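## Task

Carry the tray from the staging bench over to the work bench. Its single tube goes into the blue rack when the cap carries an orange dot, or into the green rack when the dot is white, pushed fully down into its slot. The tube must never touch the floor, or the task fails. The bottles on the tray must finish upright inside it. The tray must finish resting on the work bench with nothing overhanging the edge. Any number of robots may be used. At the end, release everything and back away. A robot that tips over or finishes leaning fails the task. Anything that stays in place only because a robot holds it does not count.

## Robot and tools

Robots. Two identical Hello Robot Stretch 4 units, r1 and r2. Each has an omni-wheel base, a mast with a lift, a forward-telescoping arm, a three-joint wrist (yaw, pitch, roll) and a two-finger gripper, plus four cameras: <name>_head_camera, <name>_head_left_camera, <name>_head_right_camera and <name>_wrist_camera. A robot stands about 1.6 m tall; its base rim lies within 0.23 m of its base origin. Loose objects may occasionally get nudged by an outside push.

Frames. Every robot reports in its own base frame: origin on the floor under the base centre, x ahead, y to the left, z up. hand_pose is the point between the open fingertips, in that frame, and its printed value can be slightly wrong. The odometry frame is where the base frame sat when the scene began. Because each robot uses its own frames, the relative placement of r1 and r2 can only be judged from images, lidar_m and wrist_depth_mm.

execute_actions. Arguments: "actions", a list holding one action or none, and optional "cameras", a list of camera names (omitted, null or ["all"] gives every camera; [] gives none). An action is an object keyed by "r1" and/or "r2". Under each key: "base" and/or "joints", optionally "pace" and "contact_limits"; or "end_of_arm" by itself. All motions in one action begin together.
- base: exactly one relative move from where the base last reported itself. translate_m: metres straight ahead, -2 to 2, positive forward. strafe_m: metres sideways, -2 to 2, positive left. rotate_rad: radians in place, -3.2 to 3.2, positive counter-clockwise seen from above.
- joints: absolute targets by name, not offsets. lift_m 0 to 1.2 m; arm_m 0 to 0.55 m extension; wrist_yaw_rad -1.134 to 4.276 (0 straight ahead, positive leftward, 3.14 stowed back, above 3.4 the arm may obstruct); wrist_pitch_rad -1.117 to 4.259 (0 level, 1.57 pointing down); wrist_roll_rad -1.117 to 4.259 (0 keeps fingers level; positive turns clockwise viewed from behind); gripper_m -0.038 to 0.141 m fingertip gap (negative squeezes the tips together). A target outside its range is clipped and reported; any other bad value or unknown key rejects the whole call and nothing moves. One action runs at most 15 s.
- pace: "slow", "default", "fast" or "max"; base speeds 0.1/0.3/0.4/0.6 m/s and turning 1/2/3/4 rad/s, reduced when the lift is above 0.2 m at the move's start.
- contact_limits: {"arm_m": value}, 0 (most sensitive) to 0.75 (hardest push), default 0.5.
- end_of_arm: "enable_torque" revives wrist or gripper motors that shut off.
An empty actions list only returns state and images. Parts left out of an action may still be driving toward an earlier target without the status showing it. After a reported stop, later movement calls in the same reply are skipped. To unfold the wrist at the start, send lift_m 0.4 together with wrist_yaw_rad 0.

Other tools. wait(seconds 0 to 10) commands nothing and returns state and images. zoom_image(camera, region [x0, y0, x1, y1] in pixels, origin top-left, at most 504 by 504) enlarges part of that camera's latest full image. read_manual(section "licences") returns licence text only. finished_scene(scene) ends the current scene, given its number, irreversibly, and reports whether the task was achieved; the next scene's task comes with it. Answering without any tool call ends everything.

Result lines. base_status and joint_status describe how each commanded motion ended: "done" (for the base, wheels turned the commanded amount even if slipping); "off_target" (rested short, may still push); "contact_stop_at_<key>" (hit something; that part goes slack, a lift may sag under load, wheels may roll); "limit_stop_at_<name>"; "limit_stop_at_tilt" (lean above 6 degrees, lift, arm and wheels slack and unresponsive until upright); "limit_stop_at_own_body" (would hit itself, can happen with pitch below -0.2 and roll below -0.4 or above 4); "torque_fault" (wrist or gripper motor overloaded and went limp until enable_torque); "time_out". on_its_own covers uncommanded parts; its "held at" is the held target, not the position. base_odometry counts wheel turns, heading -3.142 to 3.142 positive left; if turned_by_wheels and turned_by_imu differ by over about 0.1 rad, the base likely slipped or bumped something. base_tilt is in degrees, forward and right positive, each with a fixed offset up to about 1.5 degrees. motor_effort is percent of maximum, positive toward higher values, peak in brackets; wheel efforts are positive for turning right. lidar_m lists 12 distances in 30 degree sectors, the first straight ahead and then counter-clockwise (4th left, 7th behind, 10th right); "-" means nothing seen or closer than 0.25 m; it misses clear items and thin legs. wrist_depth_mm is a 7 by 7 grid of depths, 100 to 2000 mm, read from top-left.

Gripping. Command a gap smaller than the object; going further below its width squeezes harder and pulls the object toward the wrist. Neither the reading nor "done" proves a hold; at targets of 0 or above, a firm grip shows as a clear gripper_m effort change. If fingertips jam against a surface beneath them, raise the lift.

Cautions. Never let robots press into each other; once bases touch, even millimetres more of driving is a hard press that ends the run. Identical commands can differ in travel by about 3 cm per metre, which strains a shared load and can topple a robot. Avoid turning or driving with over 1 kg held and arm_m above 0.2, especially at fast paces, and avoid steady pushes with a high gripper. A level gripper holding over about 2 kg faults the wrist. Keep tubes off the floor, keep bottles upright, avoid drops and slams, and finish with grippers open and robots clear.

Each tool is called after "Emit:" as name(argument=value, ...), one argument or row to a line, values as JSON.

## Session

Emit:
execute_actions(
  actions=[],
)

Scene clock: 0.00 s.
r1.base_odometry: x=+0.000 y=+0.000 heading=+0.000 (m, m, rad; r1's odometry frame)
r1.turned_by_wheels: +0.000 (rad since the last result)
r1.turned_by_imu: +0.000 (rad since the last result)
r1.base_tilt: forward=+0.6 right=+0.7 (deg)
r1.lidar_m: 1.44 4.09 1.51 1.42 2.15 1.75 2.92 1.30 0.78 0.67 0.68 0.79
r1.base_status: not commanded
r1.joint_positions: lift_m=+0.179 arm_m=+0.000 wrist_yaw_rad=+3.052 wrist_pitch_rad=+0.016 wrist_roll_rad=+0.006 gripper_m=+0.057
r1.joint_status: not commanded
r1.motor_effort: lift_m=+18 arm_m=+0 wrist_yaw_rad=+1 wrist_pitch_rad=-5 wrist_roll_rad=-1 gripper_m=-3 wheel_0=+0 wheel_1=+0 wheel_2=+0 (%)
r1.hand_pose: x=-0.1085 y=+0.1129 z=+0.3523 quat_wxyz=(+0.045, -0.008, +0.003, +0.999) (m; r1's base frame)
r1.wrist_depth_mm: - 143 - - - - - / - 143 - - - - - / 104 139 238 - - - - / 117 143 - - - - - / 1537 - - - - - - / 1430 1397 203 1308 199 1229 1182 / 991 917 931 111 904 820 866
r2.base_odometry: x=+0.000 y=+0.000 heading=+0.000 (m, m, rad; r2's odometry frame)
r2.turned_by_wheels: +0.000 (rad since the last result)
r2.turned_by_imu: +0.000 (rad since the last result)
r2.base_tilt: forward=-0.8 right=+0.1 (deg)
r2.lidar_m: 1.63 4.46 1.33 1.44 2.84 1.21 1.44 3.30 1.40 1.06 1.04 1.13
r2.base_status: not commanded
r2.joint_positions: lift_m=+0.271 arm_m=-0.003 wrist_yaw_rad=+3.116 wrist_pitch_rad=+0.009 wrist_roll_rad=+0.002 gripper_m=+0.057
r2.joint_status: not commanded
r2.motor_effort: lift_m=+18 arm_m=+0 wrist_yaw_rad=+0 wrist_pitch_rad=-6 wrist_roll_rad=+0 gripper_m=-2 wheel_0=+0 wheel_1=+1 wheel_2=+1 (%)
r2.hand_pose: x=-0.1178 y=+0.0948 z=+0.4464 quat_wxyz=(+0.013, -0.005, +0.001, +1.000) (m; r2's base frame)
r2.wrist_depth_mm: - 136 - - - - - / - 124 - - - - - / - 136 219 - 1499 1921 - / 135 152 - - - - - / - - - - - - - / 1430 1464 212 1464 199 1618 1618 / 1008 976 1098 - 1078 1060 1118
pictures: r1_head_camera, r1_head_left_camera, r1_head_right_camera, r1_wrist_camera, r2_head_camera, r2_head_left_camera, r2_head_right_camera, r2_wrist_camera
Images, in order (width x height): r1_head_camera 420x560, r1_head_left_camera 420x672, r1_head_right_camera 420x672, r1_wrist_camera 616x392, r2_head_camera 420x560, r2_head_left_camera 420x672, r2_head_right_camera 420x672, r2_wrist_camera 616x392.

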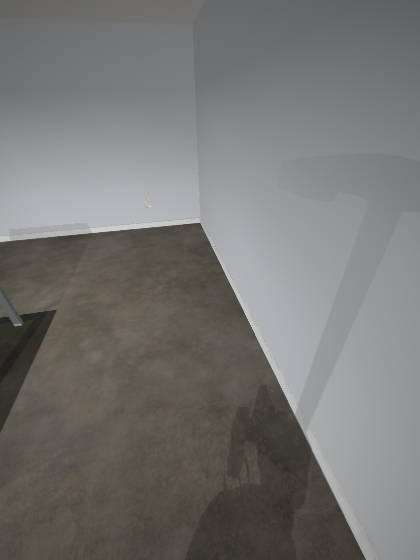

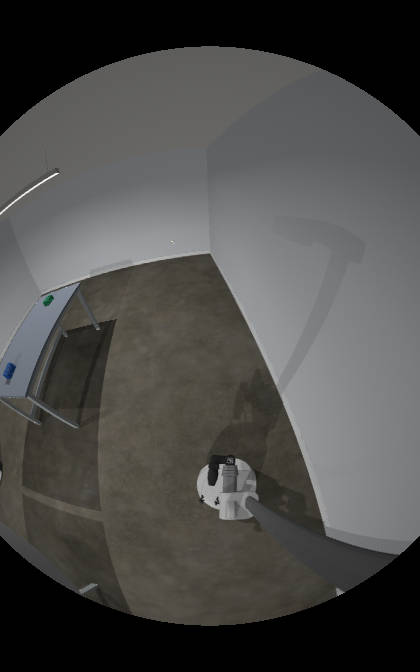

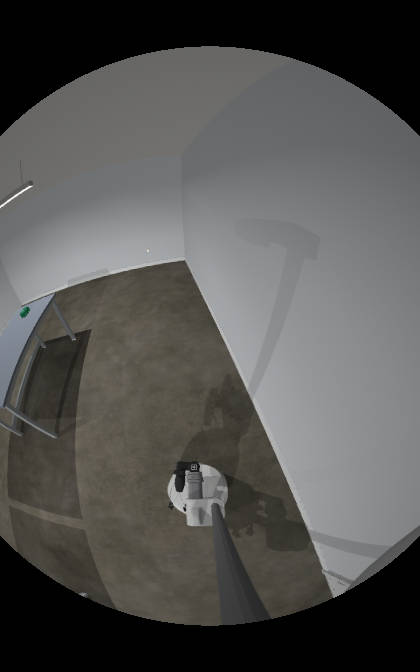

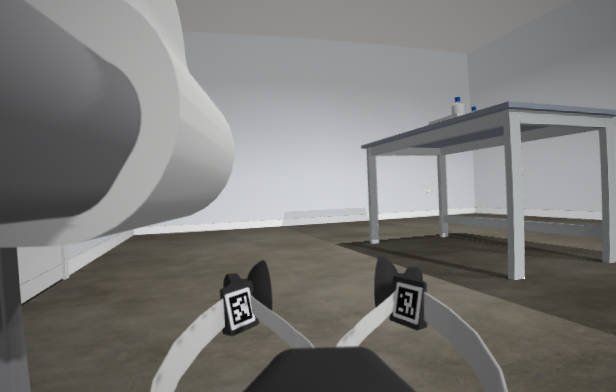

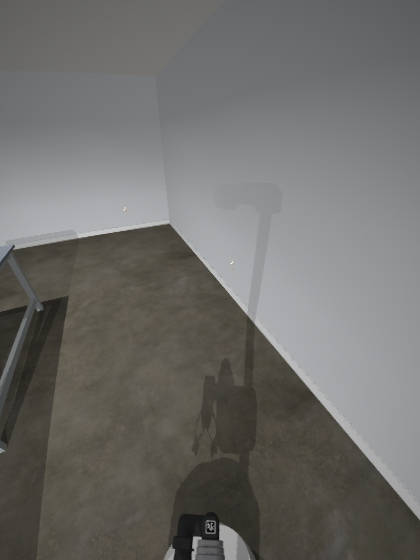

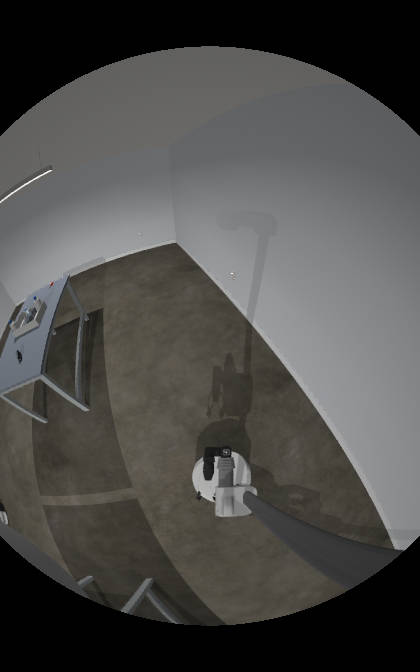

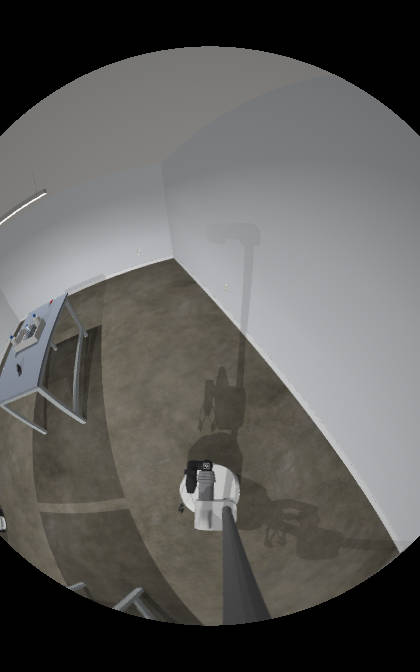

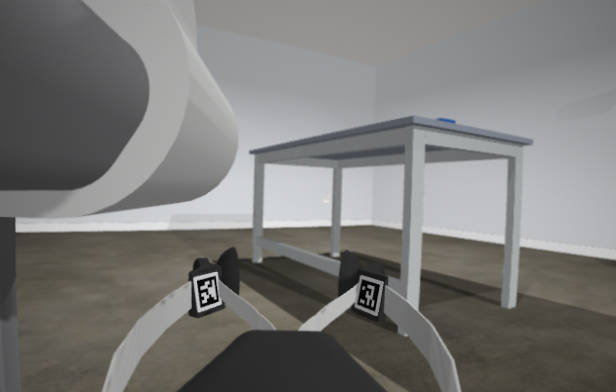

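Emit:
execute_actions(
  actions=[
    {"r1":{"base":{"rotate_rad":1.9},"joints":{"lift_m":0.9,"wrist_yaw_rad":0}},"r2":{"base":{"rotate_rad":1.4},"joints":{"lift_m":0.9,"wrist_yaw_rad":0}}},
  ],
)

Scene clock: 3.93 s.
r1.base_odometry: x=+0.000 y=+0.000 heading=+1.900 (m, m, rad; r1's odometry frame)
r1.turned_by_wheels: +1.900 (rad since the last result)
r1.turned_by_imu: +1.895 (rad since the last result)
r1.base_tilt: forward=+0.5 right=+0.7 (deg)
r1.lidar_m: 2.82 1.74 2.17 1.86 0.88 0.67 0.67 0.72 1.09 4.10 1.71 1.42
r1.base_status: done
r1.joint_positions: lift_m=+0.900 arm_m=+0.000 wrist_yaw_rad=+0.000 wrist_pitch_rad=+0.016 wrist_roll_rad=+0.006 gripper_m=+0.057
r1.joint_status: all done
r1.motor_effort: lift_m=+20(20) arm_m=-1(1) wrist_yaw_rad=-1(6) wrist_pitch_rad=-5(5) wrist_roll_rad=-1(0) gripper_m=-2(2) wheel_0=-2(7) wheel_1=-2(10) wheel_2=-1(8) (%)
r1.hand_pose: x=+0.4595 y=-0.0873 z=+1.0735 quat_wxyz=(+1.000, +0.003, +0.008, +0.000) (m; r1's base frame)
r1.wrist_depth_mm: - - - - - - - / - - - - - - - / - - - - - - - / - - - - - - - / - - - - - - - / 1537 - 203 - 200 1618 1118 / - - - 111 - - -
r2.base_odometry: x=+0.000 y=+0.000 heading=+1.399 (m, m, rad; r2's odometry frame)
r2.turned_by_wheels: +1.399 (rad since the last result)
r2.turned_by_imu: +1.419 (rad since the last result)
r2.base_tilt: forward=-0.7 right=+0.0 (deg)
r2.lidar_m: 1.33 2.58 1.21 1.22 4.28 1.65 1.14 1.05 1.06 1.40 3.11 1.48
r2.base_status: done
r2.joint_positions: lift_m=+0.900 arm_m=-0.003 wrist_yaw_rad=+0.000 wrist_pitch_rad=+0.009 wrist_roll_rad=+0.002 gripper_m=+0.057
r2.joint_status: all done
r2.motor_effort: lift_m=+22(25) arm_m=+0(0) wrist_yaw_rad=+0(7) wrist_pitch_rad=-7(9) wrist_roll_rad=+0(0) gripper_m=-3(3) wheel_0=-2(8) wheel_1=-4(10) wheel_2=-3(11) (%)
r2.hand_pose: x=+0.4569 y=-0.0873 z=+1.0753 quat_wxyz=(+1.000, +0.001, +0.005, +0.000) (m; r2's base frame)
r2.wrist_depth_mm: - - - - - - - / - - - - - - - / - - - - - - - / - - - - - - - / - - - - 1921 - - / - - 213 1281 200 - - / - - - - - - -
pictures: r1_head_camera, r1_head_left_camera, r1_head_right_camera, r1_wrist_camera, r2_head_camera, r2_head_left_camera, r2_head_right_camera, r2_wrist_camera
camera_calibration (this result's frames):
r1_wrist_camera: T_world_to_cam=[[0.0332358, -0.997147, -0.0677683, -0.0179781], [-0.0286139, 0.0668287, -0.997354, 1.14558], [0.999038, 0.0350869, -0.0263112, -0.199528], [0, 0, 0, 1]] pos_world=[0.232713, -0.0874833, 1.13608]
r2_wrist_camera: T_world_to_cam=[[-0.0403089, -0.998986, 0.02003, -0.0975029], [-0.0265025, -0.0189704, -0.999469, 1.13644], [0.998836, -0.0408183, -0.0257109, -0.201776], [0, 0, 0, 1]] pos_world=[0.227729, -0.0840816, 1.1326]
Images, in order (width x height): r1_head_camera 420x560, r1_head_left_camera 420x672, r1_head_right_camera 420x672, r1_wrist_camera 616x392, r2_head_camera 420x560, r2_head_left_camera 420x672, r2_head_right_camera 420x672, r2_wrist_camera 616x392.

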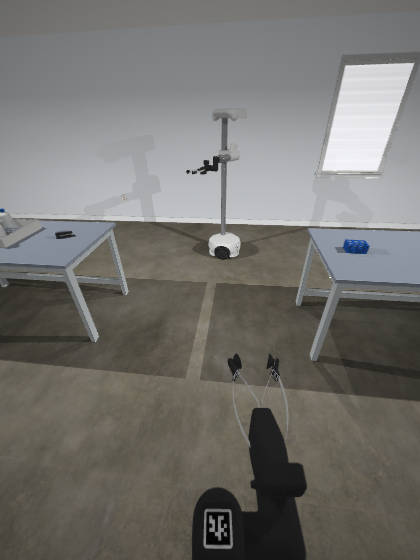

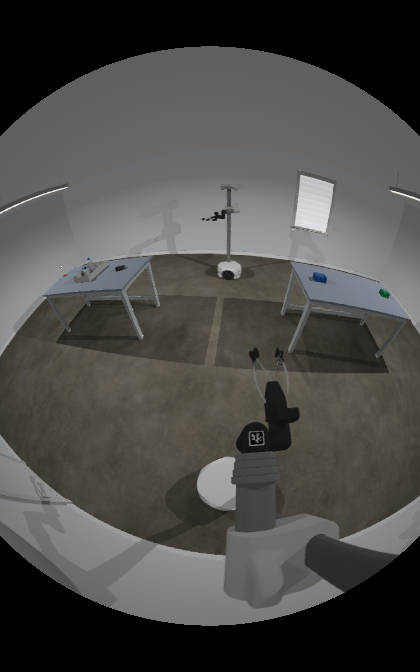

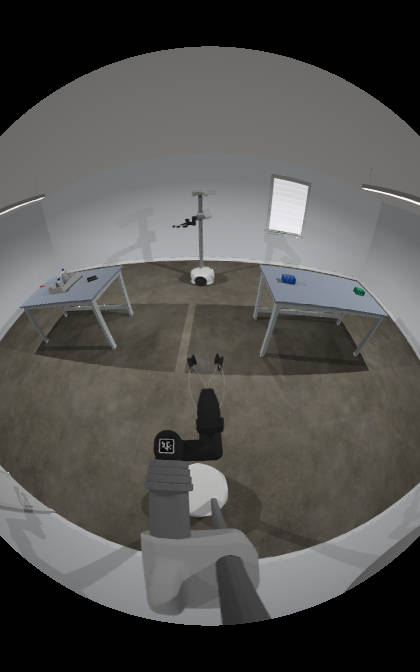

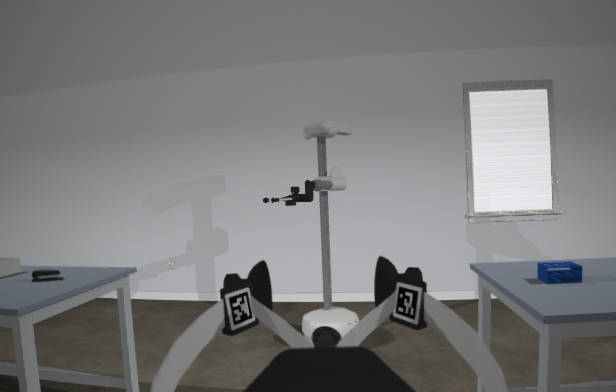

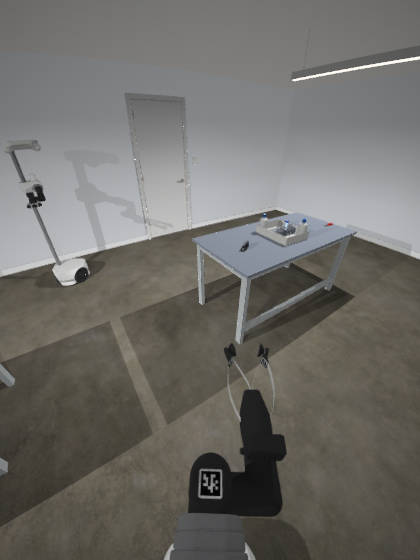

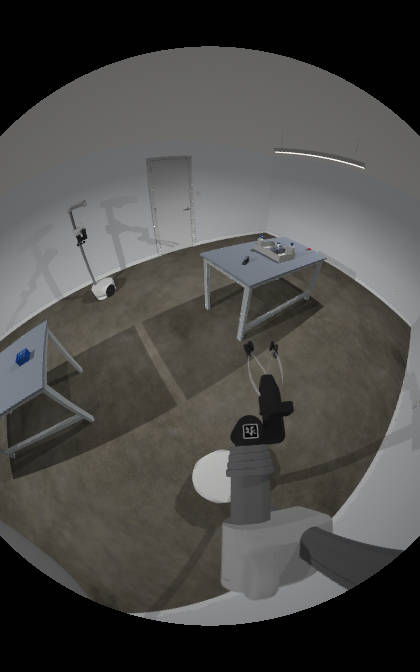

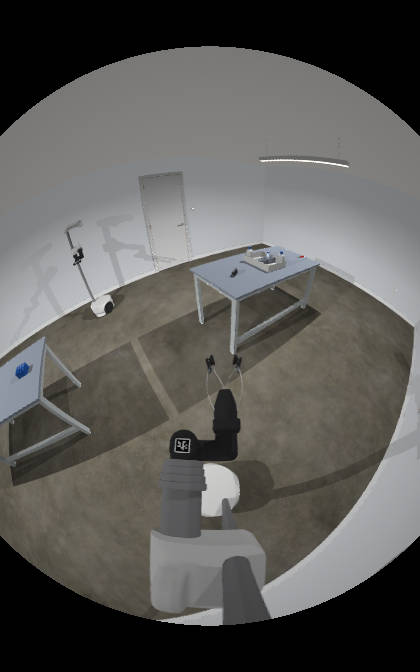

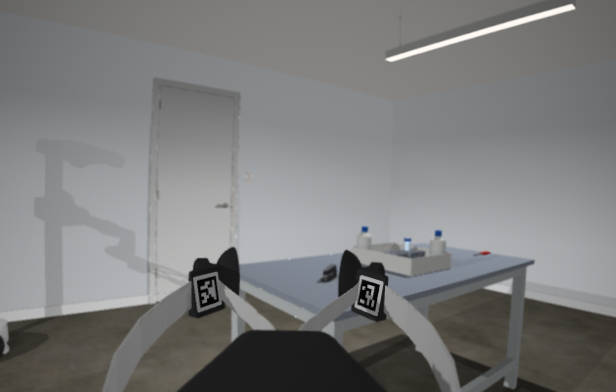

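Emit:
zoom_image(
  camera="r2_head_camera",
  region=[180, 190, 380, 350],
)

Emit:
zoom_image(
  camera="r2_wrist_camera",
  region=[330, 210, 510, 300],
)

Region (180, 190, 380, 350) of r2_head_camera's 420x560 image, scaled by 2.520, with more detail than that image has; it fills the top 403 rows of this view, and the rest is white.

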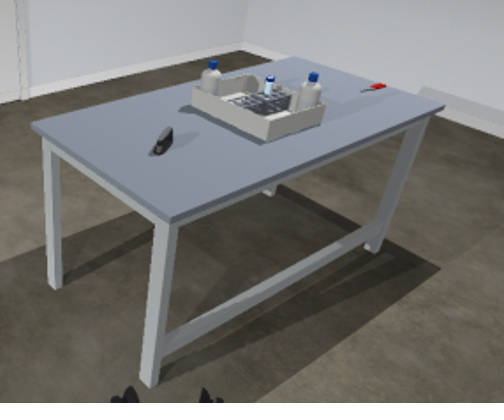

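Region (330, 210, 510, 300) of r2_wrist_camera's 616x392 image, scaled by 2.800.

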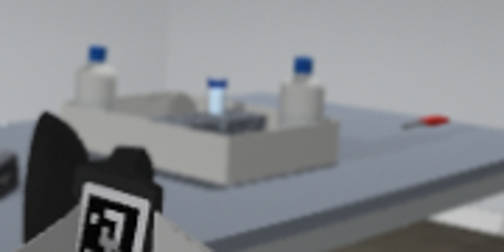

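Emit:
execute_actions(
  actions=[
    {"r1":{"base":{"rotate_rad":-0.11}},"r2":{"base":{"rotate_rad":0.594}}},
  ],
  cameras=[],
)

Emit:
execute_actions(
  actions=[
    {"r1":{"base":{"strafe_m":1.95},"pace":"fast","joints":{"wrist_pitch_rad":0.5,"lift_m":0.95}},"r2":{"base":{"strafe_m":-1.6},"pace":"fast","joints":{"wrist_pitch_rad":0.5,"lift_m":0.95}}},
  ],
  cameras=[],
)

Emit:
execute_actions(
  actions=[
    {"r1":{"base":{"translate_m":0.7},"pace":"fast"},"r2":{"base":{"translate_m":0.45},"pace":"fast"}},
  ],
  cameras=["r1_head_camera","r2_head_camera","r1_wrist_camera","r2_wrist_camera"],
)

Scene clock: 5.93 s.
r1.base_odometry: x=+0.000 y=+0.000 heading=+1.790 (m, m, rad; r1's odometry frame)
r1.turned_by_wheels: -0.110 (rad since the last result)
r1.turned_by_imu: -0.109 (rad since the last result)
r1.base_tilt: forward=+0.5 right=+0.7 (deg)
r1.lidar_m: 2.15 1.74 1.87 2.72 0.99 0.72 0.67 0.71 0.98 2.57 1.89 1.42
r1.base_status: done
r1.joint_positions: lift_m=+0.900 arm_m=+0.000 wrist_yaw_rad=+0.000 wrist_pitch_rad=+0.016 wrist_roll_rad=+0.006 gripper_m=+0.057
r1.joint_status: not commanded
r1.motor_effort: lift_m=+20(20) arm_m=+0(1) wrist_yaw_rad=+0(0) wrist_pitch_rad=-5(5) wrist_roll_rad=-1(1) gripper_m=-3(1) wheel_0=+1(4) wheel_1=+2(8) wheel_2=+1(4) (%)
r1.hand_pose: x=+0.4595 y=-0.0874 z=+1.0735 quat_wxyz=(+1.000, +0.003, +0.008, +0.000) (m; r1's base frame)
r1.wrist_depth_mm: - - - - - - - / - - - - - - - / - - - - - - - / - - - - - - - / - - - - - - - / - - 204 - 199 1138 1138 / - - - 111 - - -
r2.base_odometry: x=+0.000 y=+0.000 heading=+1.992 (m, m, rad; r2's odometry frame)
r2.turned_by_wheels: +0.593 (rad since the last result)
r2.turned_by_imu: +0.601 (rad since the last result)
r2.base_tilt: forward=-0.7 right=+0.0 (deg)
r2.lidar_m: 2.59 1.20 1.32 4.27 1.55 1.13 1.05 1.10 1.50 3.94 1.38 1.33
r2.base_status: done
r2.joint_positions: lift_m=+0.900 arm_m=-0.003 wrist_yaw_rad=+0.000 wrist_pitch_rad=+0.009 wrist_roll_rad=+0.002 gripper_m=+0.057
r2.joint_status: not commanded
r2.motor_effort: lift_m=+22(22) arm_m=+0(0) wrist_yaw_rad=-1(1) wrist_pitch_rad=-8(8) wrist_roll_rad=+0(0) gripper_m=-3(4) wheel_0=-3(7) wheel_1=-5(10) wheel_2=-4(8) (%)
r2.hand_pose: x=+0.4569 y=-0.0874 z=+1.0753 quat_wxyz=(+1.000, +0.001, +0.005, +0.000) (m; r2's base frame)
r2.wrist_depth_mm: - - - - - - - / - - - - - - - / - - - - - - - / - - - - - - - / - - - - - - - / - - 212 - 200 - 1205 / - - - - - - -
pictures: none
No camera images: the call's "cameras" was empty. Leave "cameras" out to get every camera's image.

Scene clock: 12.33 s.
r1.base_odometry: x=-1.903 y=-0.424 heading=+1.790 (m, m, rad; r1's odometry frame)
r1.turned_by_wheels: +0.000 (rad since the last result)
r1.turned_by_imu: -0.002 (rad since the last result)
r1.base_tilt: forward=+0.6 right=+0.7 (deg)
r1.lidar_m: 1.28 1.34 2.81 2.70 1.00 0.69 0.63 0.70 0.94 2.62 2.86 1.35
r1.base_status: done
r1.joint_positions: lift_m=+0.950 arm_m=+0.000 wrist_yaw_rad=+0.000 wrist_pitch_rad=+0.502 wrist_roll_rad=+0.006 gripper_m=+0.057
r1.joint_status: all done
r1.motor_effort: lift_m=+19(21) arm_m=-1(0) wrist_yaw_rad=+1(0) wrist_pitch_rad=-3(1) wrist_roll_rad=-1(1) gripper_m=-1(3) wheel_0=+1(10) wheel_1=-2(11) wheel_2=+1(2) (%)
r1.hand_pose: x=+0.4239 y=-0.0874 z=+0.9893 quat_wxyz=(+0.969, +0.003, +0.248, -0.001) (m; r1's base frame)
r1.wrist_depth_mm: - - - - - - - / - - - 1255 1661 - - / - 1182 1182 1160 1160 1138 - / - - - - - - - / 1863 1863 1863 1863 1863 1756 1756 / 1576 1499 203 1499 199 1430 1464 / 1366 1336 1308 111 1308 1205 1255
r2.base_odometry: x=+1.460 y=+0.654 heading=+1.992 (m, m, rad; r2's odometry frame)
r2.turned_by_wheels: +0.000 (rad since the last result)
r2.turned_by_imu: +0.001 (rad since the last result)
r2.base_tilt: forward=-0.8 right=+0.0 (deg)
r2.lidar_m: 0.93 0.98 2.53 3.66 1.50 1.08 1.02 1.07 1.48 2.87 2.96 0.99
r2.base_status: done
r2.joint_positions: lift_m=+0.950 arm_m=-0.003 wrist_yaw_rad=+0.000 wrist_pitch_rad=+0.502 wrist_roll_rad=+0.002 gripper_m=+0.057
r2.joint_status: all done
r2.motor_effort: lift_m=+21(25) arm_m=+0(0) wrist_yaw_rad=-1(1) wrist_pitch_rad=-6(5) wrist_roll_rad=+0(0) gripper_m=-3(3) wheel_0=+0(13) wheel_1=-4(15) wheel_2=+0(2) (%)
r2.hand_pose: x=+0.4213 y=-0.0874 z=+0.9892 quat_wxyz=(+0.969, +0.001, +0.248, +0.000) (m; r2's base frame)
r2.wrist_depth_mm: - - - - - - - / - - - - - - - / 991 1025 946 946 1118 1160 - / 842 854 866 891 891 904 931 / 1756 1756 1863 1863 1921 1921 1808 / 1366 1464 212 1499 200 1499 1576 / 1205 1138 1138 - 1182 1229 1366
pictures: none
No camera images: the call's "cameras" was empty. Leave "cameras" out to get every camera's image.

Scene clock: 15.70 s.
r1.base_odometry: x=-2.056 y=+0.259 heading=+1.790 (m, m, rad; r1's odometry frame)
r1.turned_by_wheels: +0.000 (rad since the last result)
r1.turned_by_imu: +0.000 (rad since the last result)
r1.base_tilt: forward=+0.6 right=+0.7 (deg)
r1.lidar_m: 0.58 0.63 0.86 2.70 2.00 1.45 1.36 1.43 1.98 2.62 0.87 0.62
r1.base_status: done
r1.joint_positions: lift_m=+0.950 arm_m=+0.000 wrist_yaw_rad=+0.000 wrist_pitch_rad=+0.502 wrist_roll_rad=+0.006 gripper_m=+0.057
r1.joint_status: not commanded
r1.motor_effort: lift_m=+19(19) arm_m=-1(1) wrist_yaw_rad=+1(0) wrist_pitch_rad=-3(3) wrist_roll_rad=-1(1) gripper_m=+0(1) wheel_0=+1(4) wheel_1=+0(6) wheel_2=+2(10) (%)
r1.hand_pose: x=+0.4239 y=-0.0874 z=+0.9893 quat_wxyz=(+0.969, +0.003, +0.248, -0.001) (m; r1's base frame)
r1.wrist_depth_mm: - - - - - - - / - - - - - - - / - - 1060 960 991 1025 1008 / 854 842 788 778 654 759 741 / 661 654 647 634 621 603 591 / 539 539 202 521 199 508 512 / 1308 1281 1281 111 1255 1229 1229
r2.base_odometry: x=+1.276 y=+1.065 heading=+1.992 (m, m, rad; r2's odometry frame)
r2.turned_by_wheels: +0.001 (rad since the last result)
r2.turned_by_imu: -0.002 (rad since the last result)
r2.base_tilt: forward=-0.8 right=+0.0 (deg)
r2.lidar_m: 0.49 0.51 0.70 2.42 2.14 1.55 1.48 1.53 2.10 2.86 0.74 0.53
r2.base_status: done
r2.joint_positions: lift_m=+0.950 arm_m=-0.003 wrist_yaw_rad=+0.000 wrist_pitch_rad=+0.502 wrist_roll_rad=+0.002 gripper_m=+0.057
r2.joint_status: not commanded
r2.motor_effort: lift_m=+21(22) arm_m=+0(0) wrist_yaw_rad=+1(0) wrist_pitch_rad=-7(5) wrist_roll_rad=-1(0) gripper_m=-3(2) wheel_0=+3(8) wheel_1=+7(11) wheel_2=-3(14) (%)
r2.hand_pose: x=+0.4213 y=-0.0874 z=+0.9892 quat_wxyz=(+0.969, +0.001, +0.248, +0.000) (m; r2's base frame)
r2.wrist_depth_mm: - - - - - - - / - - - - - - - / 1008 1025 854 904 - - - / 699 759 699 683 798 820 842 / 585 591 535 544 603 640 647 / 477 484 213 496 200 521 521 / 418 410 436 - 436 439 452
pictures: r1_head_camera, r1_wrist_camera, r2_head_camera, r2_wrist_camera
camera_calibration (this result's frames):
r1_wrist_camera: T_world_to_cam=[[-0.00255414, -0.997158, -0.0752936, 0.0000235336], [-0.491395, 0.0668277, -0.868369, 1.12913], [0.870933, 0.0347809, -0.490169, 0.346967], [0, 0, 0, 1]] pos_world=[0.252664, -0.0875016, 1.15058]
r2_wrist_camera: T_world_to_cam=[[-0.026213, -0.998977, 0.036842, -0.119842], [-0.496136, -0.0189945, -0.868037, 1.11727], [0.867849, -0.0410325, -0.495131, 0.351055], [0, 0, 0, 1]] pos_world=[0.246517, -0.0840927, 1.14807]
Images, in order (width x height): r1_head_camera 420x560, r1_wrist_camera 616x392, r2_head_camera 420x560, r2_wrist_camera 616x392.

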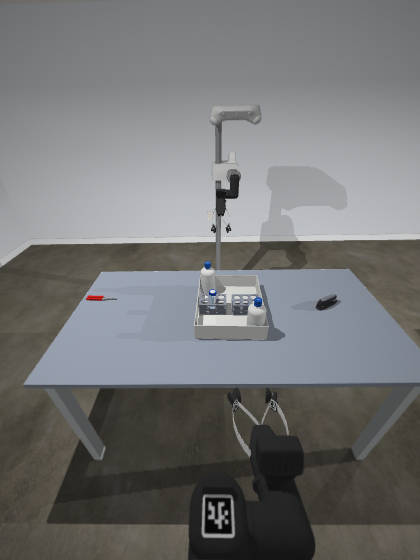

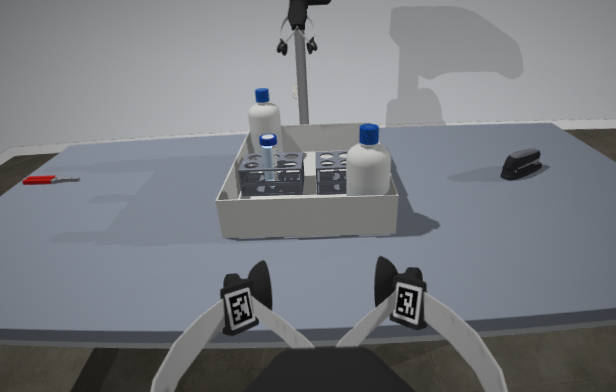

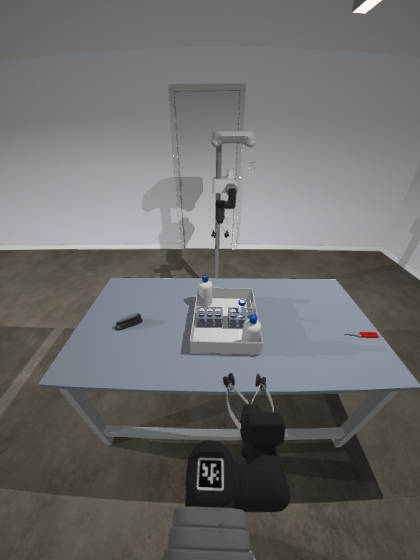

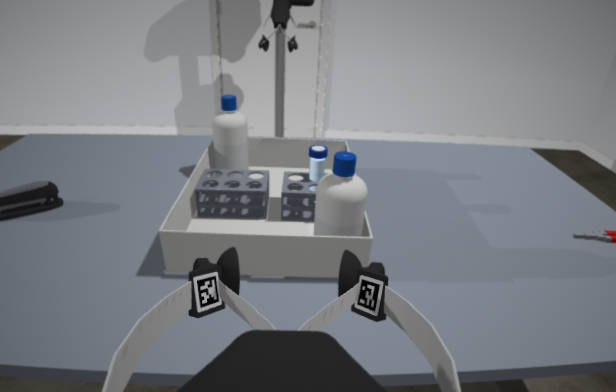

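Emit:
execute_actions(
  actions=[
    {"r1":{"base":{"strafe_m":0.037},"joints":{"wrist_pitch_rad":1.57,"wrist_roll_rad":1.57,"lift_m":1.04,"gripper_m":0.07}},"r2":{"base":{"strafe_m":0.036},"joints":{"wrist_pitch_rad":1.57,"wrist_roll_rad":1.57,"lift_m":1.04,"gripper_m":0.07}}},
  ],
  cameras=[],
)

Emit:
execute_actions(
  actions=[
    {"r1":{"base":{"translate_m":0.31},"joints":{"arm_m":0.315}},"r2":{"base":{"translate_m":0.22},"joints":{"arm_m":0.305}}},
  ],
  cameras=["r1_head_camera","r2_head_camera","r1_wrist_camera","r2_wrist_camera"],
)

Scene clock: 17.90 s.
r1.base_odometry: x=-2.092 y=+0.251 heading=+1.790 (m, m, rad; r1's odometry frame)
r1.turned_by_wheels: +0.000 (rad since the last result)
r1.turned_by_imu: +0.001 (rad since the last result)
r1.base_tilt: forward=+0.5 right=+0.7 (deg)
r1.lidar_m: 0.58 0.62 0.86 2.66 2.00 1.46 1.37 1.43 1.99 2.62 0.85 0.64
r1.base_status: done
r1.joint_positions: lift_m=+1.040 arm_m=+0.000 wrist_yaw_rad=+0.000 wrist_pitch_rad=+1.570 wrist_roll_rad=+1.569 gripper_m=+0.070
r1.joint_status: all done
r1.motor_effort: lift_m=+20(21) arm_m=+0(1) wrist_yaw_rad=+1(1) wrist_pitch_rad=+4(5) wrist_roll_rad=+1(5) gripper_m=+0(0) wheel_0=-1(7) wheel_1=+1(11) wheel_2=+0(1) (%)
r1.hand_pose: x=+0.1713 y=-0.0874 z=+0.9296 quat_wxyz=(+0.501, +0.500, +0.500, -0.499) (m; r1's base frame)
r1.wrist_depth_mm: 1205 1182 1138 1138 1118 1118 1118 / 1160 1182 1138 1138 1118 1118 1098 / 1182 1160 1182 1138 1138 1138 1118 / 1182 1182 1138 1138 931 1138 1098 / 1182 1160 1160 1138 931 1118 1098 / 1160 1160 198 1138 200 1118 1098 / 1182 1182 1138 111 1138 1118 1138
r2.base_odometry: x=+1.243 y=+1.050 heading=+1.992 (m, m, rad; r2's odometry frame)
r2.turned_by_wheels: +0.000 (rad since the last result)
r2.turned_by_imu: +0.000 (rad since the last result)
r2.base_tilt: forward=-0.8 right=+0.0 (deg)
r2.lidar_m: 0.49 0.50 0.70 2.40 2.13 1.56 1.48 1.53 2.11 2.90 0.76 0.53
r2.base_status: done
r2.joint_positions: lift_m=+1.040 arm_m=-0.003 wrist_yaw_rad=+0.000 wrist_pitch_rad=+1.570 wrist_roll_rad=+1.569 gripper_m=+0.070
r2.joint_status: all done
r2.motor_effort: lift_m=+22(25) arm_m=+0(0) wrist_yaw_rad=+0(0) wrist_pitch_rad=-1(2) wrist_roll_rad=+3(7) gripper_m=-3(1) wheel_0=-2(9) wheel_1=+3(13) wheel_2=+0(2) (%)
r2.hand_pose: x=+0.1687 y=-0.0874 z=+0.9294 quat_wxyz=(+0.501, +0.500, +0.500, -0.499) (m; r2's base frame)
r2.wrist_depth_mm: 1138 1138 1160 1160 1182 1182 1205 / 1138 1138 1160 1160 1182 1205 1205 / 1138 1160 1160 1160 1182 1205 1182 / 1138 1138 1160 960 960 1182 1182 / 1160 1160 1160 976 960 1182 334 / 1160 1160 1182 976 216 1205 1205 / 1160 1008 1160 - 1182 1205 1229
pictures: none
No camera images: the call's "cameras" was empty. Leave "cameras" out to get every camera's image.

Scene clock: 20.40 s.
r1.base_odometry: x=-2.159 y=+0.554 heading=+1.790 (m, m, rad; r1's odometry frame)
r1.turned_by_wheels: +0.000 (rad since the last result)
r1.turned_by_imu: +0.000 (rad since the last result)
r1.base_tilt: forward=+0.5 right=+0.7 (deg)
r1.lidar_m: 0.27 0.30 0.43 2.67 2.44 1.78 1.68 1.75 2.40 2.58 0.43 0.30
r1.base_status: done
r1.joint_positions: lift_m=+1.040 arm_m=+0.314 wrist_yaw_rad=+0.000 wrist_pitch_rad=+1.570 wrist_roll_rad=+1.570 gripper_m=+0.070
r1.joint_status: all done
r1.motor_effort: lift_m=+20(20) arm_m=+5(6) wrist_yaw_rad=+0(1) wrist_pitch_rad=+3(3) wrist_roll_rad=+1(1) gripper_m=+0(1) wheel_0=-1(5) wheel_1=+1(5) wheel_2=+1(9) (%)
r1.hand_pose: x=+0.4854 y=-0.0874 z=+0.9296 quat_wxyz=(+0.501, +0.500, +0.500, -0.499) (m; r1's base frame)
r1.wrist_depth_mm: 402 397 394 389 384 384 1098 / 399 351 226 387 389 387 1098 / 399 364 258 373 389 387 1118 / 402 340 392 392 389 387 917 / 399 392 394 394 389 389 917 / 397 340 198 394 200 387 1118 / 377 334 397 111 392 389 1138
r2.base_odometry: x=+1.153 y=+1.251 heading=+1.993 (m, m, rad; r2's odometry frame)
r2.turned_by_wheels: +0.001 (rad since the last result)
r2.turned_by_imu: -0.001 (rad since the last result)
r2.base_tilt: forward=-0.8 right=+0.0 (deg)
r2.lidar_m: 0.27 0.27 0.39 2.34 2.44 1.77 1.70 1.75 2.41 2.90 0.41 0.29
r2.base_status: done
r2.joint_positions: lift_m=+1.040 arm_m=+0.304 wrist_yaw_rad=+0.000 wrist_pitch_rad=+1.570 wrist_roll_rad=+1.569 gripper_m=+0.070
r2.joint_status: all done
r2.motor_effort: lift_m=+22(22) arm_m=+6(9) wrist_yaw_rad=+0(1) wrist_pitch_rad=-1(0) wrist_roll_rad=+2(2) gripper_m=-2(1) wheel_0=+4(10) wheel_1=+7(12) wheel_2=-4(12) (%)
r2.hand_pose: x=+0.4752 y=-0.0874 z=+0.9294 quat_wxyz=(+0.501, +0.500, +0.500, -0.499) (m; r2's base frame)
r2.wrist_depth_mm: 382 384 389 392 394 1182 1205 / 353 351 256 392 397 1182 1205 / 272 353 262 392 397 1205 1205 / 382 327 389 394 397 960 1205 / 384 382 389 394 399 976 1205 / 384 329 392 394 216 976 1205 / 366 329 389 - 402 1205 1205
pictures: r1_head_camera, r1_wrist_camera, r2_head_camera, r2_wrist_camera
camera_calibration (this result's frames):
r1_wrist_camera: T_world_to_cam=[[-0.997564, 0.0603454, -0.0349828, 0.533619], [0.0599192, 0.998117, 0.0131088, 0.101888], [0.035708, 0.0109807, -0.999302, 1.14074], [0, 0, 0, 1]] pos_world=[0.485481, -0.146423, 1.15728]
r2_wrist_camera: T_world_to_cam=[[-0.998935, -0.0234629, 0.0397217, 0.428613], [-0.022785, 0.999588, 0.0174331, 0.133255], [-0.0401144, 0.0165094, -0.999059, 1.17955], [0, 0, 0, 1]] pos_world=[0.47851, -0.142617, 1.15909]
Images, in order (width x height): r1_head_camera 420x560, r1_wrist_camera 616x392, r2_head_camera 420x560, r2_wrist_camera 616x392.

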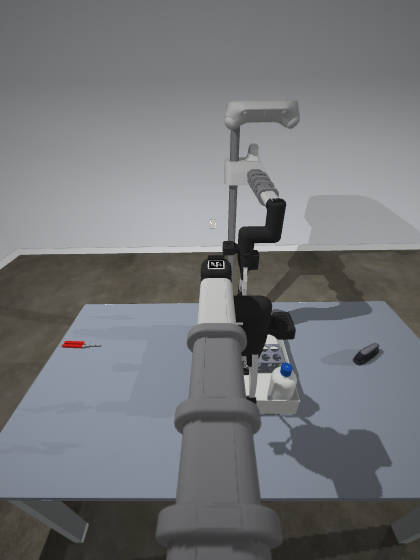

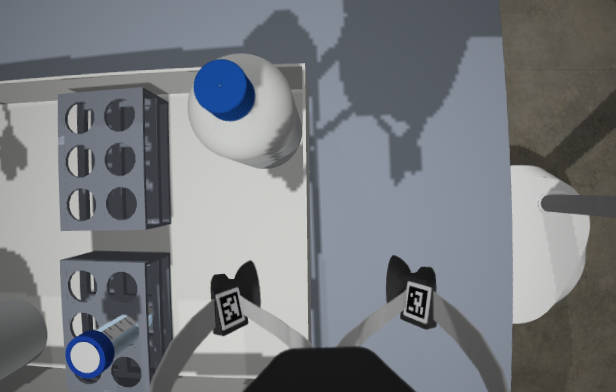

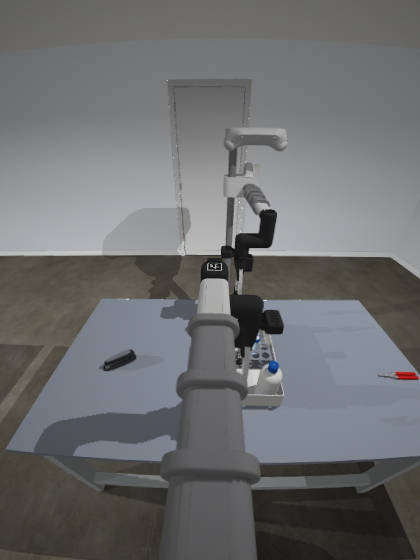

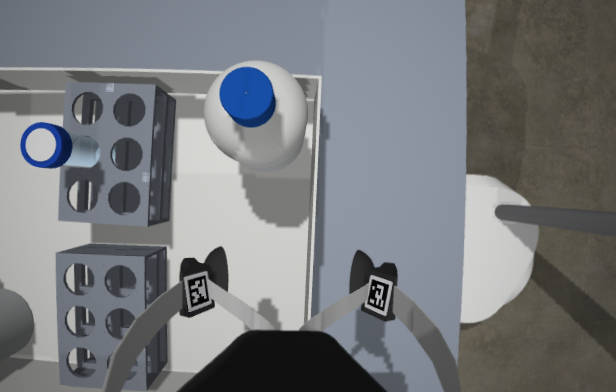

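Emit:
execute_actions(
  actions=[
    {"r1":{"joints":{"arm_m":0.328,"lift_m":0.925,"gripper_m":0.05}},"r2":{"joints":{"arm_m":0.287,"lift_m":0.925,"gripper_m":0.05}}},
  ],
  cameras=["r1_wrist_camera","r2_wrist_camera"],
)

Scene clock: 22.27 s.
r1.base_odometry: x=-2.159 y=+0.554 heading=+1.790 (m, m, rad; r1's odometry frame)
r1.turned_by_wheels: +0.000 (rad since the last result)
r1.turned_by_imu: +0.001 (rad since the last result)
r1.base_tilt: forward=+0.5 right=+0.7 (deg)
r1.lidar_m: 0.26 0.31 0.40 2.66 2.45 1.77 1.66 1.74 2.40 2.58 0.43 0.30
r1.base_status: not commanded
r1.joint_positions: lift_m=+0.925 arm_m=+0.327 wrist_yaw_rad=+0.000 wrist_pitch_rad=+1.570 wrist_roll_rad=+1.570 gripper_m=+0.050
r1.joint_status: all done
r1.motor_effort: lift_m=+15(19) arm_m=+4(5) wrist_yaw_rad=+0(0) wrist_pitch_rad=+3(3) wrist_roll_rad=+0(1) gripper_m=-3(4) wheel_0=-1(1) wheel_1=+1(1) wheel_2=+0(1) (%)
r1.hand_pose: x=+0.4984 y=-0.0874 z=+0.8149 quat_wxyz=(+0.501, +0.500, +0.500, -0.499) (m; r1's base frame)
r1.wrist_depth_mm: 222 139 123 250 276 273 271 / 224 251 137 202 276 273 271 / 224 281 178 276 274 274 272 / 224 281 278 277 277 274 272 / 279 281 278 278 277 273 272 / 224 282 199 277 197 274 273 / 224 279 279 111 277 276 274
r2.base_odometry: x=+1.153 y=+1.251 heading=+1.993 (m, m, rad; r2's odometry frame)
r2.turned_by_wheels: +0.000 (rad since the last result)
r2.turned_by_imu: +0.000 (rad since the last result)
r2.base_tilt: forward=-0.8 right=+0.0 (deg)
r2.lidar_m: 0.27 0.27 0.42 2.35 2.50 1.78 1.70 1.77 2.42 2.89 0.41 0.29
r2.base_status: not commanded
r2.joint_positions: lift_m=+0.925 arm_m=+0.288 wrist_yaw_rad=+0.000 wrist_pitch_rad=+1.570 wrist_roll_rad=+1.569 gripper_m=+0.050
r2.joint_status: all done
r2.motor_effort: lift_m=+14(21) arm_m=-6(6) wrist_yaw_rad=+0(1) wrist_pitch_rad=-1(2) wrist_roll_rad=+2(2) gripper_m=-4(7) wheel_0=+4(4) wheel_1=+7(7) wheel_2=-4(4) (%)
r2.hand_pose: x=+0.4592 y=-0.0874 z=+0.8150 quat_wxyz=(+0.501, +0.500, +0.500, -0.499) (m; r2's base frame)
r2.wrist_depth_mm: 216 130 130 277 279 283 1078 / 239 133 133 278 281 283 1078 / 240 271 164 278 282 285 1078 / 242 272 274 279 282 285 1078 / 251 273 274 279 283 286 866 / 242 273 213 278 200 286 1078 / 243 270 277 - 283 287 1098
pictures: r1_wrist_camera, r2_wrist_camera
camera_calibration (this result's frames):
r1_wrist_camera: T_world_to_cam=[[-0.997562, 0.0604147, -0.0349373, 0.542515], [0.0599891, 0.998113, 0.013106, 0.10258], [0.0356632, 0.0109782, -0.999304, 1.02573], [0, 0, 0, 1]] pos_world=[0.498457, -0.146423, 1.04263]
r2_wrist_camera: T_world_to_cam=[[-0.998935, -0.0233293, 0.0398127, 0.417102], [-0.0226498, 0.999591, 0.0174351, 0.134821], [-0.0402032, 0.0165148, -0.999055, 1.06465], [0, 0, 0, 1]] pos_world=[0.462513, -0.142618, 1.04469]
Images, in order (width x height): r1_wrist_camera 616x392, r2_wrist_camera 616x392.

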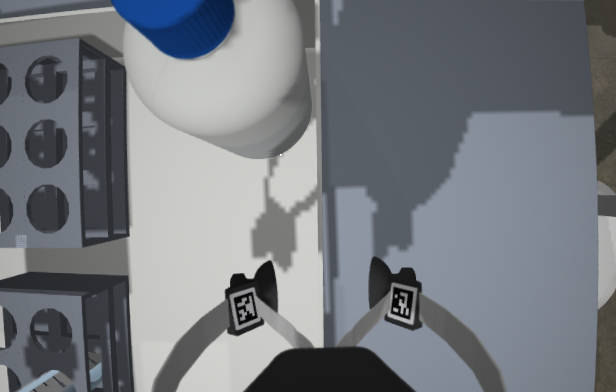

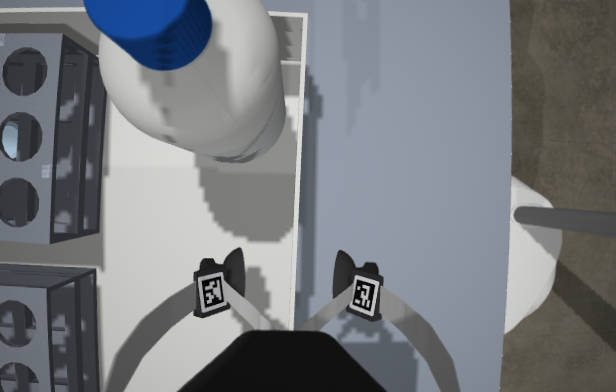

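Emit:
execute_actions(
  actions=[
    {"r1":{"joints":{"lift_m":0.915,"gripper_m":-0.035}},"r2":{"joints":{"lift_m":0.915,"gripper_m":-0.035}}},
  ],
  cameras=[],
)

Emit:
execute_actions(
  actions=[
    {"r1":{"joints":{"lift_m":0.96},"pace":"slow"},"r2":{"joints":{"lift_m":0.96},"pace":"slow"}},
  ],
  cameras=["r1_wrist_camera","r2_wrist_camera","r1_head_right_camera","r2_head_right_camera"],
)

Scene clock: 24.00 s.
r1.base_odometry: x=-2.159 y=+0.554 heading=+1.790 (m, m, rad; r1's odometry frame)
r1.turned_by_wheels: +0.000 (rad since the last result)
r1.turned_by_imu: +0.000 (rad since the last result)
r1.base_tilt: forward=+0.6 right=+0.7 (deg)
r1.lidar_m: 0.28 0.30 0.40 2.67 2.45 1.79 1.68 1.76 2.40 2.57 0.43 0.30
r1.base_status: not commanded
r1.joint_positions: lift_m=+0.915 arm_m=+0.327 wrist_yaw_rad=+0.000 wrist_pitch_rad=+1.569 wrist_roll_rad=+1.570 gripper_m=-0.034
r1.joint_status: all done
r1.motor_effort: lift_m=+18(18) arm_m=+4(4) wrist_yaw_rad=+1(1) wrist_pitch_rad=+4(6) wrist_roll_rad=-1(1) gripper_m=-19(19) wheel_0=-1(1) wheel_1=+1(1) wheel_2=+1(1) (%)
r1.hand_pose: x=+0.4986 y=-0.0874 z=+0.8047 quat_wxyz=(+0.501, +0.500, +0.500, -0.499) (m; r1's base frame)
r1.wrist_depth_mm: 216 122 118 187 264 262 259 / 236 129 124 187 264 262 259 / 237 265 179 262 264 263 260 / 237 264 263 262 266 263 262 / 266 265 263 262 265 264 263 / 221 264 263 198 180 264 262 / 220 262 263 111 266 263 263
r2.base_odometry: x=+1.153 y=+1.251 heading=+1.993 (m, m, rad; r2's odometry frame)
r2.turned_by_wheels: +0.000 (rad since the last result)
r2.turned_by_imu: +0.000 (rad since the last result)
r2.base_tilt: forward=-0.7 right=+0.0 (deg)
r2.lidar_m: 0.28 0.27 0.41 2.34 2.48 1.77 1.70 1.76 2.39 2.87 0.41 0.28
r2.base_status: not commanded
r2.joint_positions: lift_m=+0.915 arm_m=+0.288 wrist_yaw_rad=+0.000 wrist_pitch_rad=+1.570 wrist_roll_rad=+1.570 gripper_m=-0.034
r2.joint_status: all done
r2.motor_effort: lift_m=+17(18) arm_m=-5(6) wrist_yaw_rad=+0(1) wrist_pitch_rad=+1(8) wrist_roll_rad=+1(2) gripper_m=-21(13) wheel_0=+4(4) wheel_1=+7(7) wheel_2=-4(5) (%)
r2.hand_pose: x=+0.4592 y=-0.0874 z=+0.8048 quat_wxyz=(+0.501, +0.500, +0.500, -0.499) (m; r2's base frame)
r2.wrist_depth_mm: 191 106 115 265 268 271 1060 / 223 115 120 266 268 271 1060 / 229 255 170 266 270 272 1078 / 248 255 258 268 271 273 1078 / 253 256 258 268 272 274 854 / 250 256 181 198 181 274 1078 / 238 258 259 - 272 276 1078
pictures: none
No camera images: the call's "cameras" was empty. Leave "cameras" out to get every camera's image.

Scene clock: 25.23 s.
r1.base_odometry: x=-2.159 y=+0.554 heading=+1.790 (m, m, rad; r1's odometry frame)
r1.turned_by_wheels: +0.000 (rad since the last result)
r1.turned_by_imu: +0.000 (rad since the last result)
r1.base_tilt: forward=+0.6 right=+0.7 (deg)
r1.lidar_m: 0.29 0.29 0.38 2.67 2.48 1.76 1.68 1.75 2.40 2.57 0.41 0.30
r1.base_status: not commanded
r1.joint_positions: lift_m=+0.960 arm_m=+0.327 wrist_yaw_rad=+0.000 wrist_pitch_rad=+1.569 wrist_roll_rad=+1.570 gripper_m=-0.034
r1.joint_status: all done
r1.motor_effort: lift_m=+23(24) arm_m=+5(5) wrist_yaw_rad=+1(1) wrist_pitch_rad=+4(5) wrist_roll_rad=-1(1) gripper_m=-17(17) wheel_0=-1(1) wheel_1=+1(1) wheel_2=+0(1) (%)
r1.hand_pose: x=+0.4986 y=-0.0874 z=+0.8493 quat_wxyz=(+0.501, +0.500, +0.500, -0.499) (m; r1's base frame)
r1.wrist_depth_mm: 217 122 118 187 307 304 303 / 236 129 124 187 309 306 303 / 237 265 180 260 309 306 304 / 236 266 263 262 309 306 304 / 266 266 262 262 309 307 304 / 221 264 264 201 180 307 306 / 210 262 264 111 309 307 306
r2.base_odometry: x=+1.153 y=+1.251 heading=+1.993 (m, m, rad; r2's odometry frame)
r2.turned_by_wheels: +0.000 (rad since the last result)
r2.turned_by_imu: +0.000 (rad since the last result)
r2.base_tilt: forward=-0.7 right=+0.0 (deg)
r2.lidar_m: 0.27 0.29 0.40 2.32 2.47 1.77 1.69 1.78 2.41 2.89 0.41 0.29
r2.base_status: not commanded
r2.joint_positions: lift_m=+0.959 arm_m=+0.288 wrist_yaw_rad=+0.000 wrist_pitch_rad=+1.570 wrist_roll_rad=+1.570 gripper_m=-0.034
r2.joint_status: all done
r2.motor_effort: lift_m=+25(26) arm_m=-5(5) wrist_yaw_rad=+0(1) wrist_pitch_rad=+0(0) wrist_roll_rad=+2(1) gripper_m=-22(20) wheel_0=+4(4) wheel_1=+7(7) wheel_2=-4(4) (%)
r2.hand_pose: x=+0.4592 y=-0.0874 z=+0.8492 quat_wxyz=(+0.501, +0.500, +0.500, -0.499) (m; r2's base frame)
r2.wrist_depth_mm: 191 106 115 310 312 315 1118 / 223 115 120 310 314 315 1118 / 229 253 170 310 315 317 1118 / 248 255 258 312 315 319 1098 / 254 257 258 312 317 320 1118 / 249 256 181 198 181 891 1138 / 239 257 259 - 319 1118 1138
pictures: r1_head_right_camera, r1_wrist_camera, r2_head_right_camera, r2_wrist_camera
camera_calibration (this result's frames):
r1_wrist_camera: T_world_to_cam=[[-0.9975, 0.0610624, -0.0355783, 0.544506], [0.0606287, 0.998074, 0.0131455, 0.101761], [0.0363125, 0.0109555, -0.99928, 1.05973], [0, 0, 0, 1]] pos_world=[0.498494, -0.146424, 1.077]
r2_wrist_camera: T_world_to_cam=[[-0.998954, -0.0229262, 0.0395627, 0.415985], [-0.0222507, 0.9996, 0.0174297, 0.134048], [-0.0399465, 0.0165312, -0.999065, 1.09862], [0, 0, 0, 1]] pos_world=[0.462419, -0.142619, 1.0788]
Images, in order (width x height): r1_head_right_camera 420x672, r1_wrist_camera 616x392, r2_head_right_camera 420x672, r2_wrist_camera 616x392.

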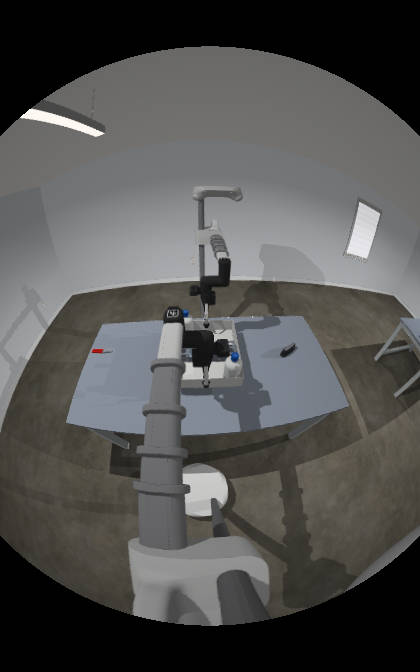

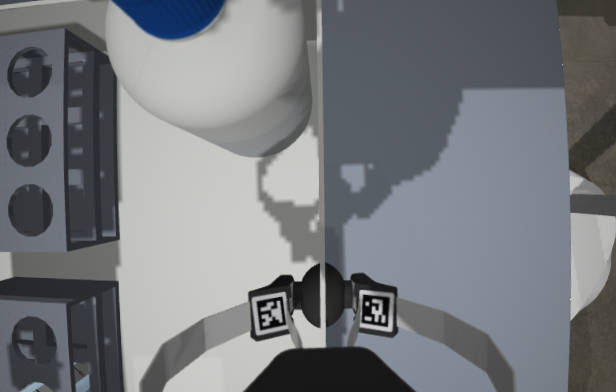

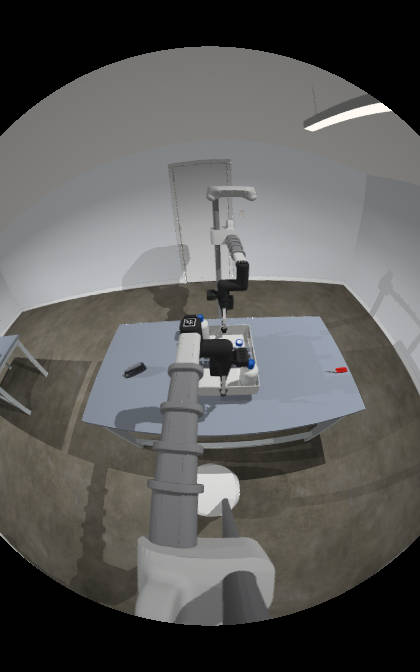

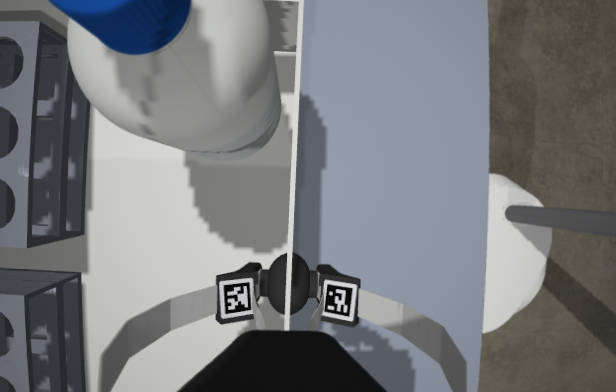

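Emit:
execute_actions(
  actions=[
    {"r1":{"joints":{"lift_m":1.06},"base":{"strafe_m":-0.5},"pace":"slow"},"r2":{"joints":{"lift_m":1.06},"base":{"strafe_m":0.5},"pace":"slow"}},
  ],
  cameras=["r1_wrist_camera","r2_wrist_camera"],
)

Scene clock: 31.53 s.
r1.base_odometry: x=-1.671 y=+0.662 heading=+1.790 (m, m, rad; r1's odometry frame)
r1.turned_by_wheels: +0.000 (rad since the last result)
r1.turned_by_imu: +0.001 (rad since the last result)
r1.base_tilt: forward=+0.6 right=+0.7 (deg)
r1.lidar_m: 0.28 0.31 0.42 1.13 2.44 1.73 1.67 1.77 2.40 2.06 0.43 0.31
r1.base_status: done
r1.joint_positions: lift_m=+1.060 arm_m=+0.327 wrist_yaw_rad=-0.001 wrist_pitch_rad=+1.571 wrist_roll_rad=+1.570 gripper_m=-0.034
r1.joint_status: all done
r1.motor_effort: lift_m=+23(24) arm_m=+4(4) wrist_yaw_rad=+2(2) wrist_pitch_rad=-1(1) wrist_roll_rad=+0(1) gripper_m=-21(19) wheel_0=+1(4) wheel_1=-3(6) wheel_2=-2(1) (%)
r1.hand_pose: x=+0.4980 y=-0.0874 z=+0.9493 quat_wxyz=(+0.500, +0.500, +0.500, -0.500) (m; r1's base frame)
r1.wrist_depth_mm: 216 121 118 187 407 404 1118 / 236 129 124 187 404 404 1138 / 236 265 178 260 407 404 1138 / 235 264 263 260 407 404 931 / 237 265 264 262 407 404 931 / 223 266 263 200 181 407 1138 / 236 262 263 111 410 407 1138
r2.base_odometry: x=+0.697 y=+1.046 heading=+1.993 (m, m, rad; r2's odometry frame)
r2.turned_by_wheels: +0.000 (rad since the last result)
r2.turned_by_imu: -0.003 (rad since the last result)
r2.base_tilt: forward=-0.8 right=+0.0 (deg)
r2.lidar_m: 0.26 0.27 1.92 1.85 2.48 1.79 1.69 1.78 2.44 1.18 0.40 0.28
r2.base_status: done
r2.joint_positions: lift_m=+1.059 arm_m=+0.288 wrist_yaw_rad=+0.000 wrist_pitch_rad=+1.571 wrist_roll_rad=+1.570 gripper_m=-0.034
r2.joint_status: all done
r2.motor_effort: lift_m=+25(27) arm_m=-5(5) wrist_yaw_rad=+0(1) wrist_pitch_rad=-5(4) wrist_roll_rad=+1(2) gripper_m=-23(22) wheel_0=-5(8) wheel_1=+7(13) wheel_2=+0(0) (%)
r2.hand_pose: x=+0.4587 y=-0.0874 z=+0.9492 quat_wxyz=(+0.500, +0.500, +0.500, -0.500) (m; r2's base frame)
r2.wrist_depth_mm: 191 104 115 410 418 1205 1205 / 221 115 120 413 415 1229 1229 / 230 253 169 410 415 1205 1229 / 248 255 258 413 418 991 1205 / 253 256 258 413 418 991 1255 / 250 256 181 200 181 1229 1229 / 238 257 260 - 421 1229 1229
pictures: r1_wrist_camera, r2_wrist_camera
camera_calibration (this result's frames):
r1_wrist_camera: T_world_to_cam=[[-0.99753, 0.0616399, -0.0336861, 0.545772], [0.0612313, 0.998039, 0.0130305, 0.100286], [0.0344233, 0.0109357, -0.999348, 1.1607], [0, 0, 0, 1]] pos_world=[0.498329, -0.146424, 1.17702]
r2_wrist_camera: T_world_to_cam=[[-0.998906, -0.0226727, 0.0409013, 0.410313], [-0.0219737, 0.999606, 0.0174597, 0.13214], [-0.0412811, 0.0165418, -0.999011, 1.19908], [0, 0, 0, 1]] pos_world=[0.462267, -0.14262, 1.17881]
Images, in order (width x height): r1_wrist_camera 616x392, r2_wrist_camera 616x392.

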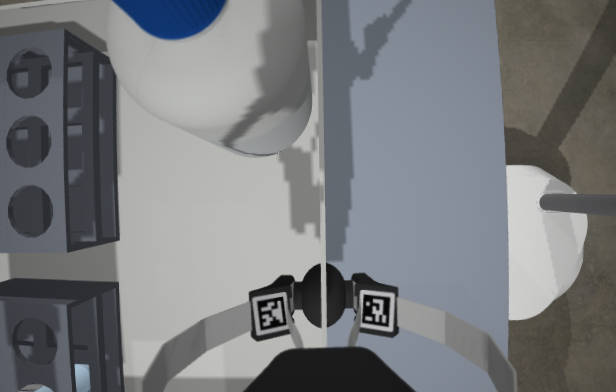

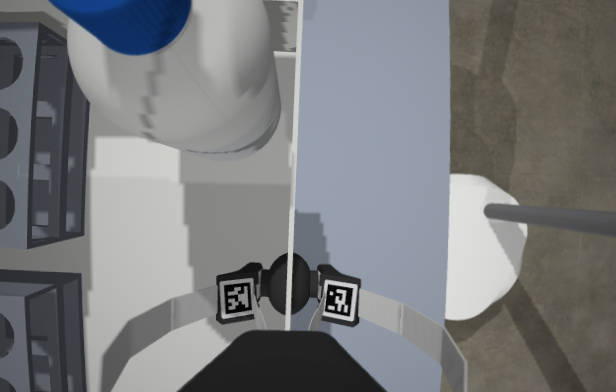

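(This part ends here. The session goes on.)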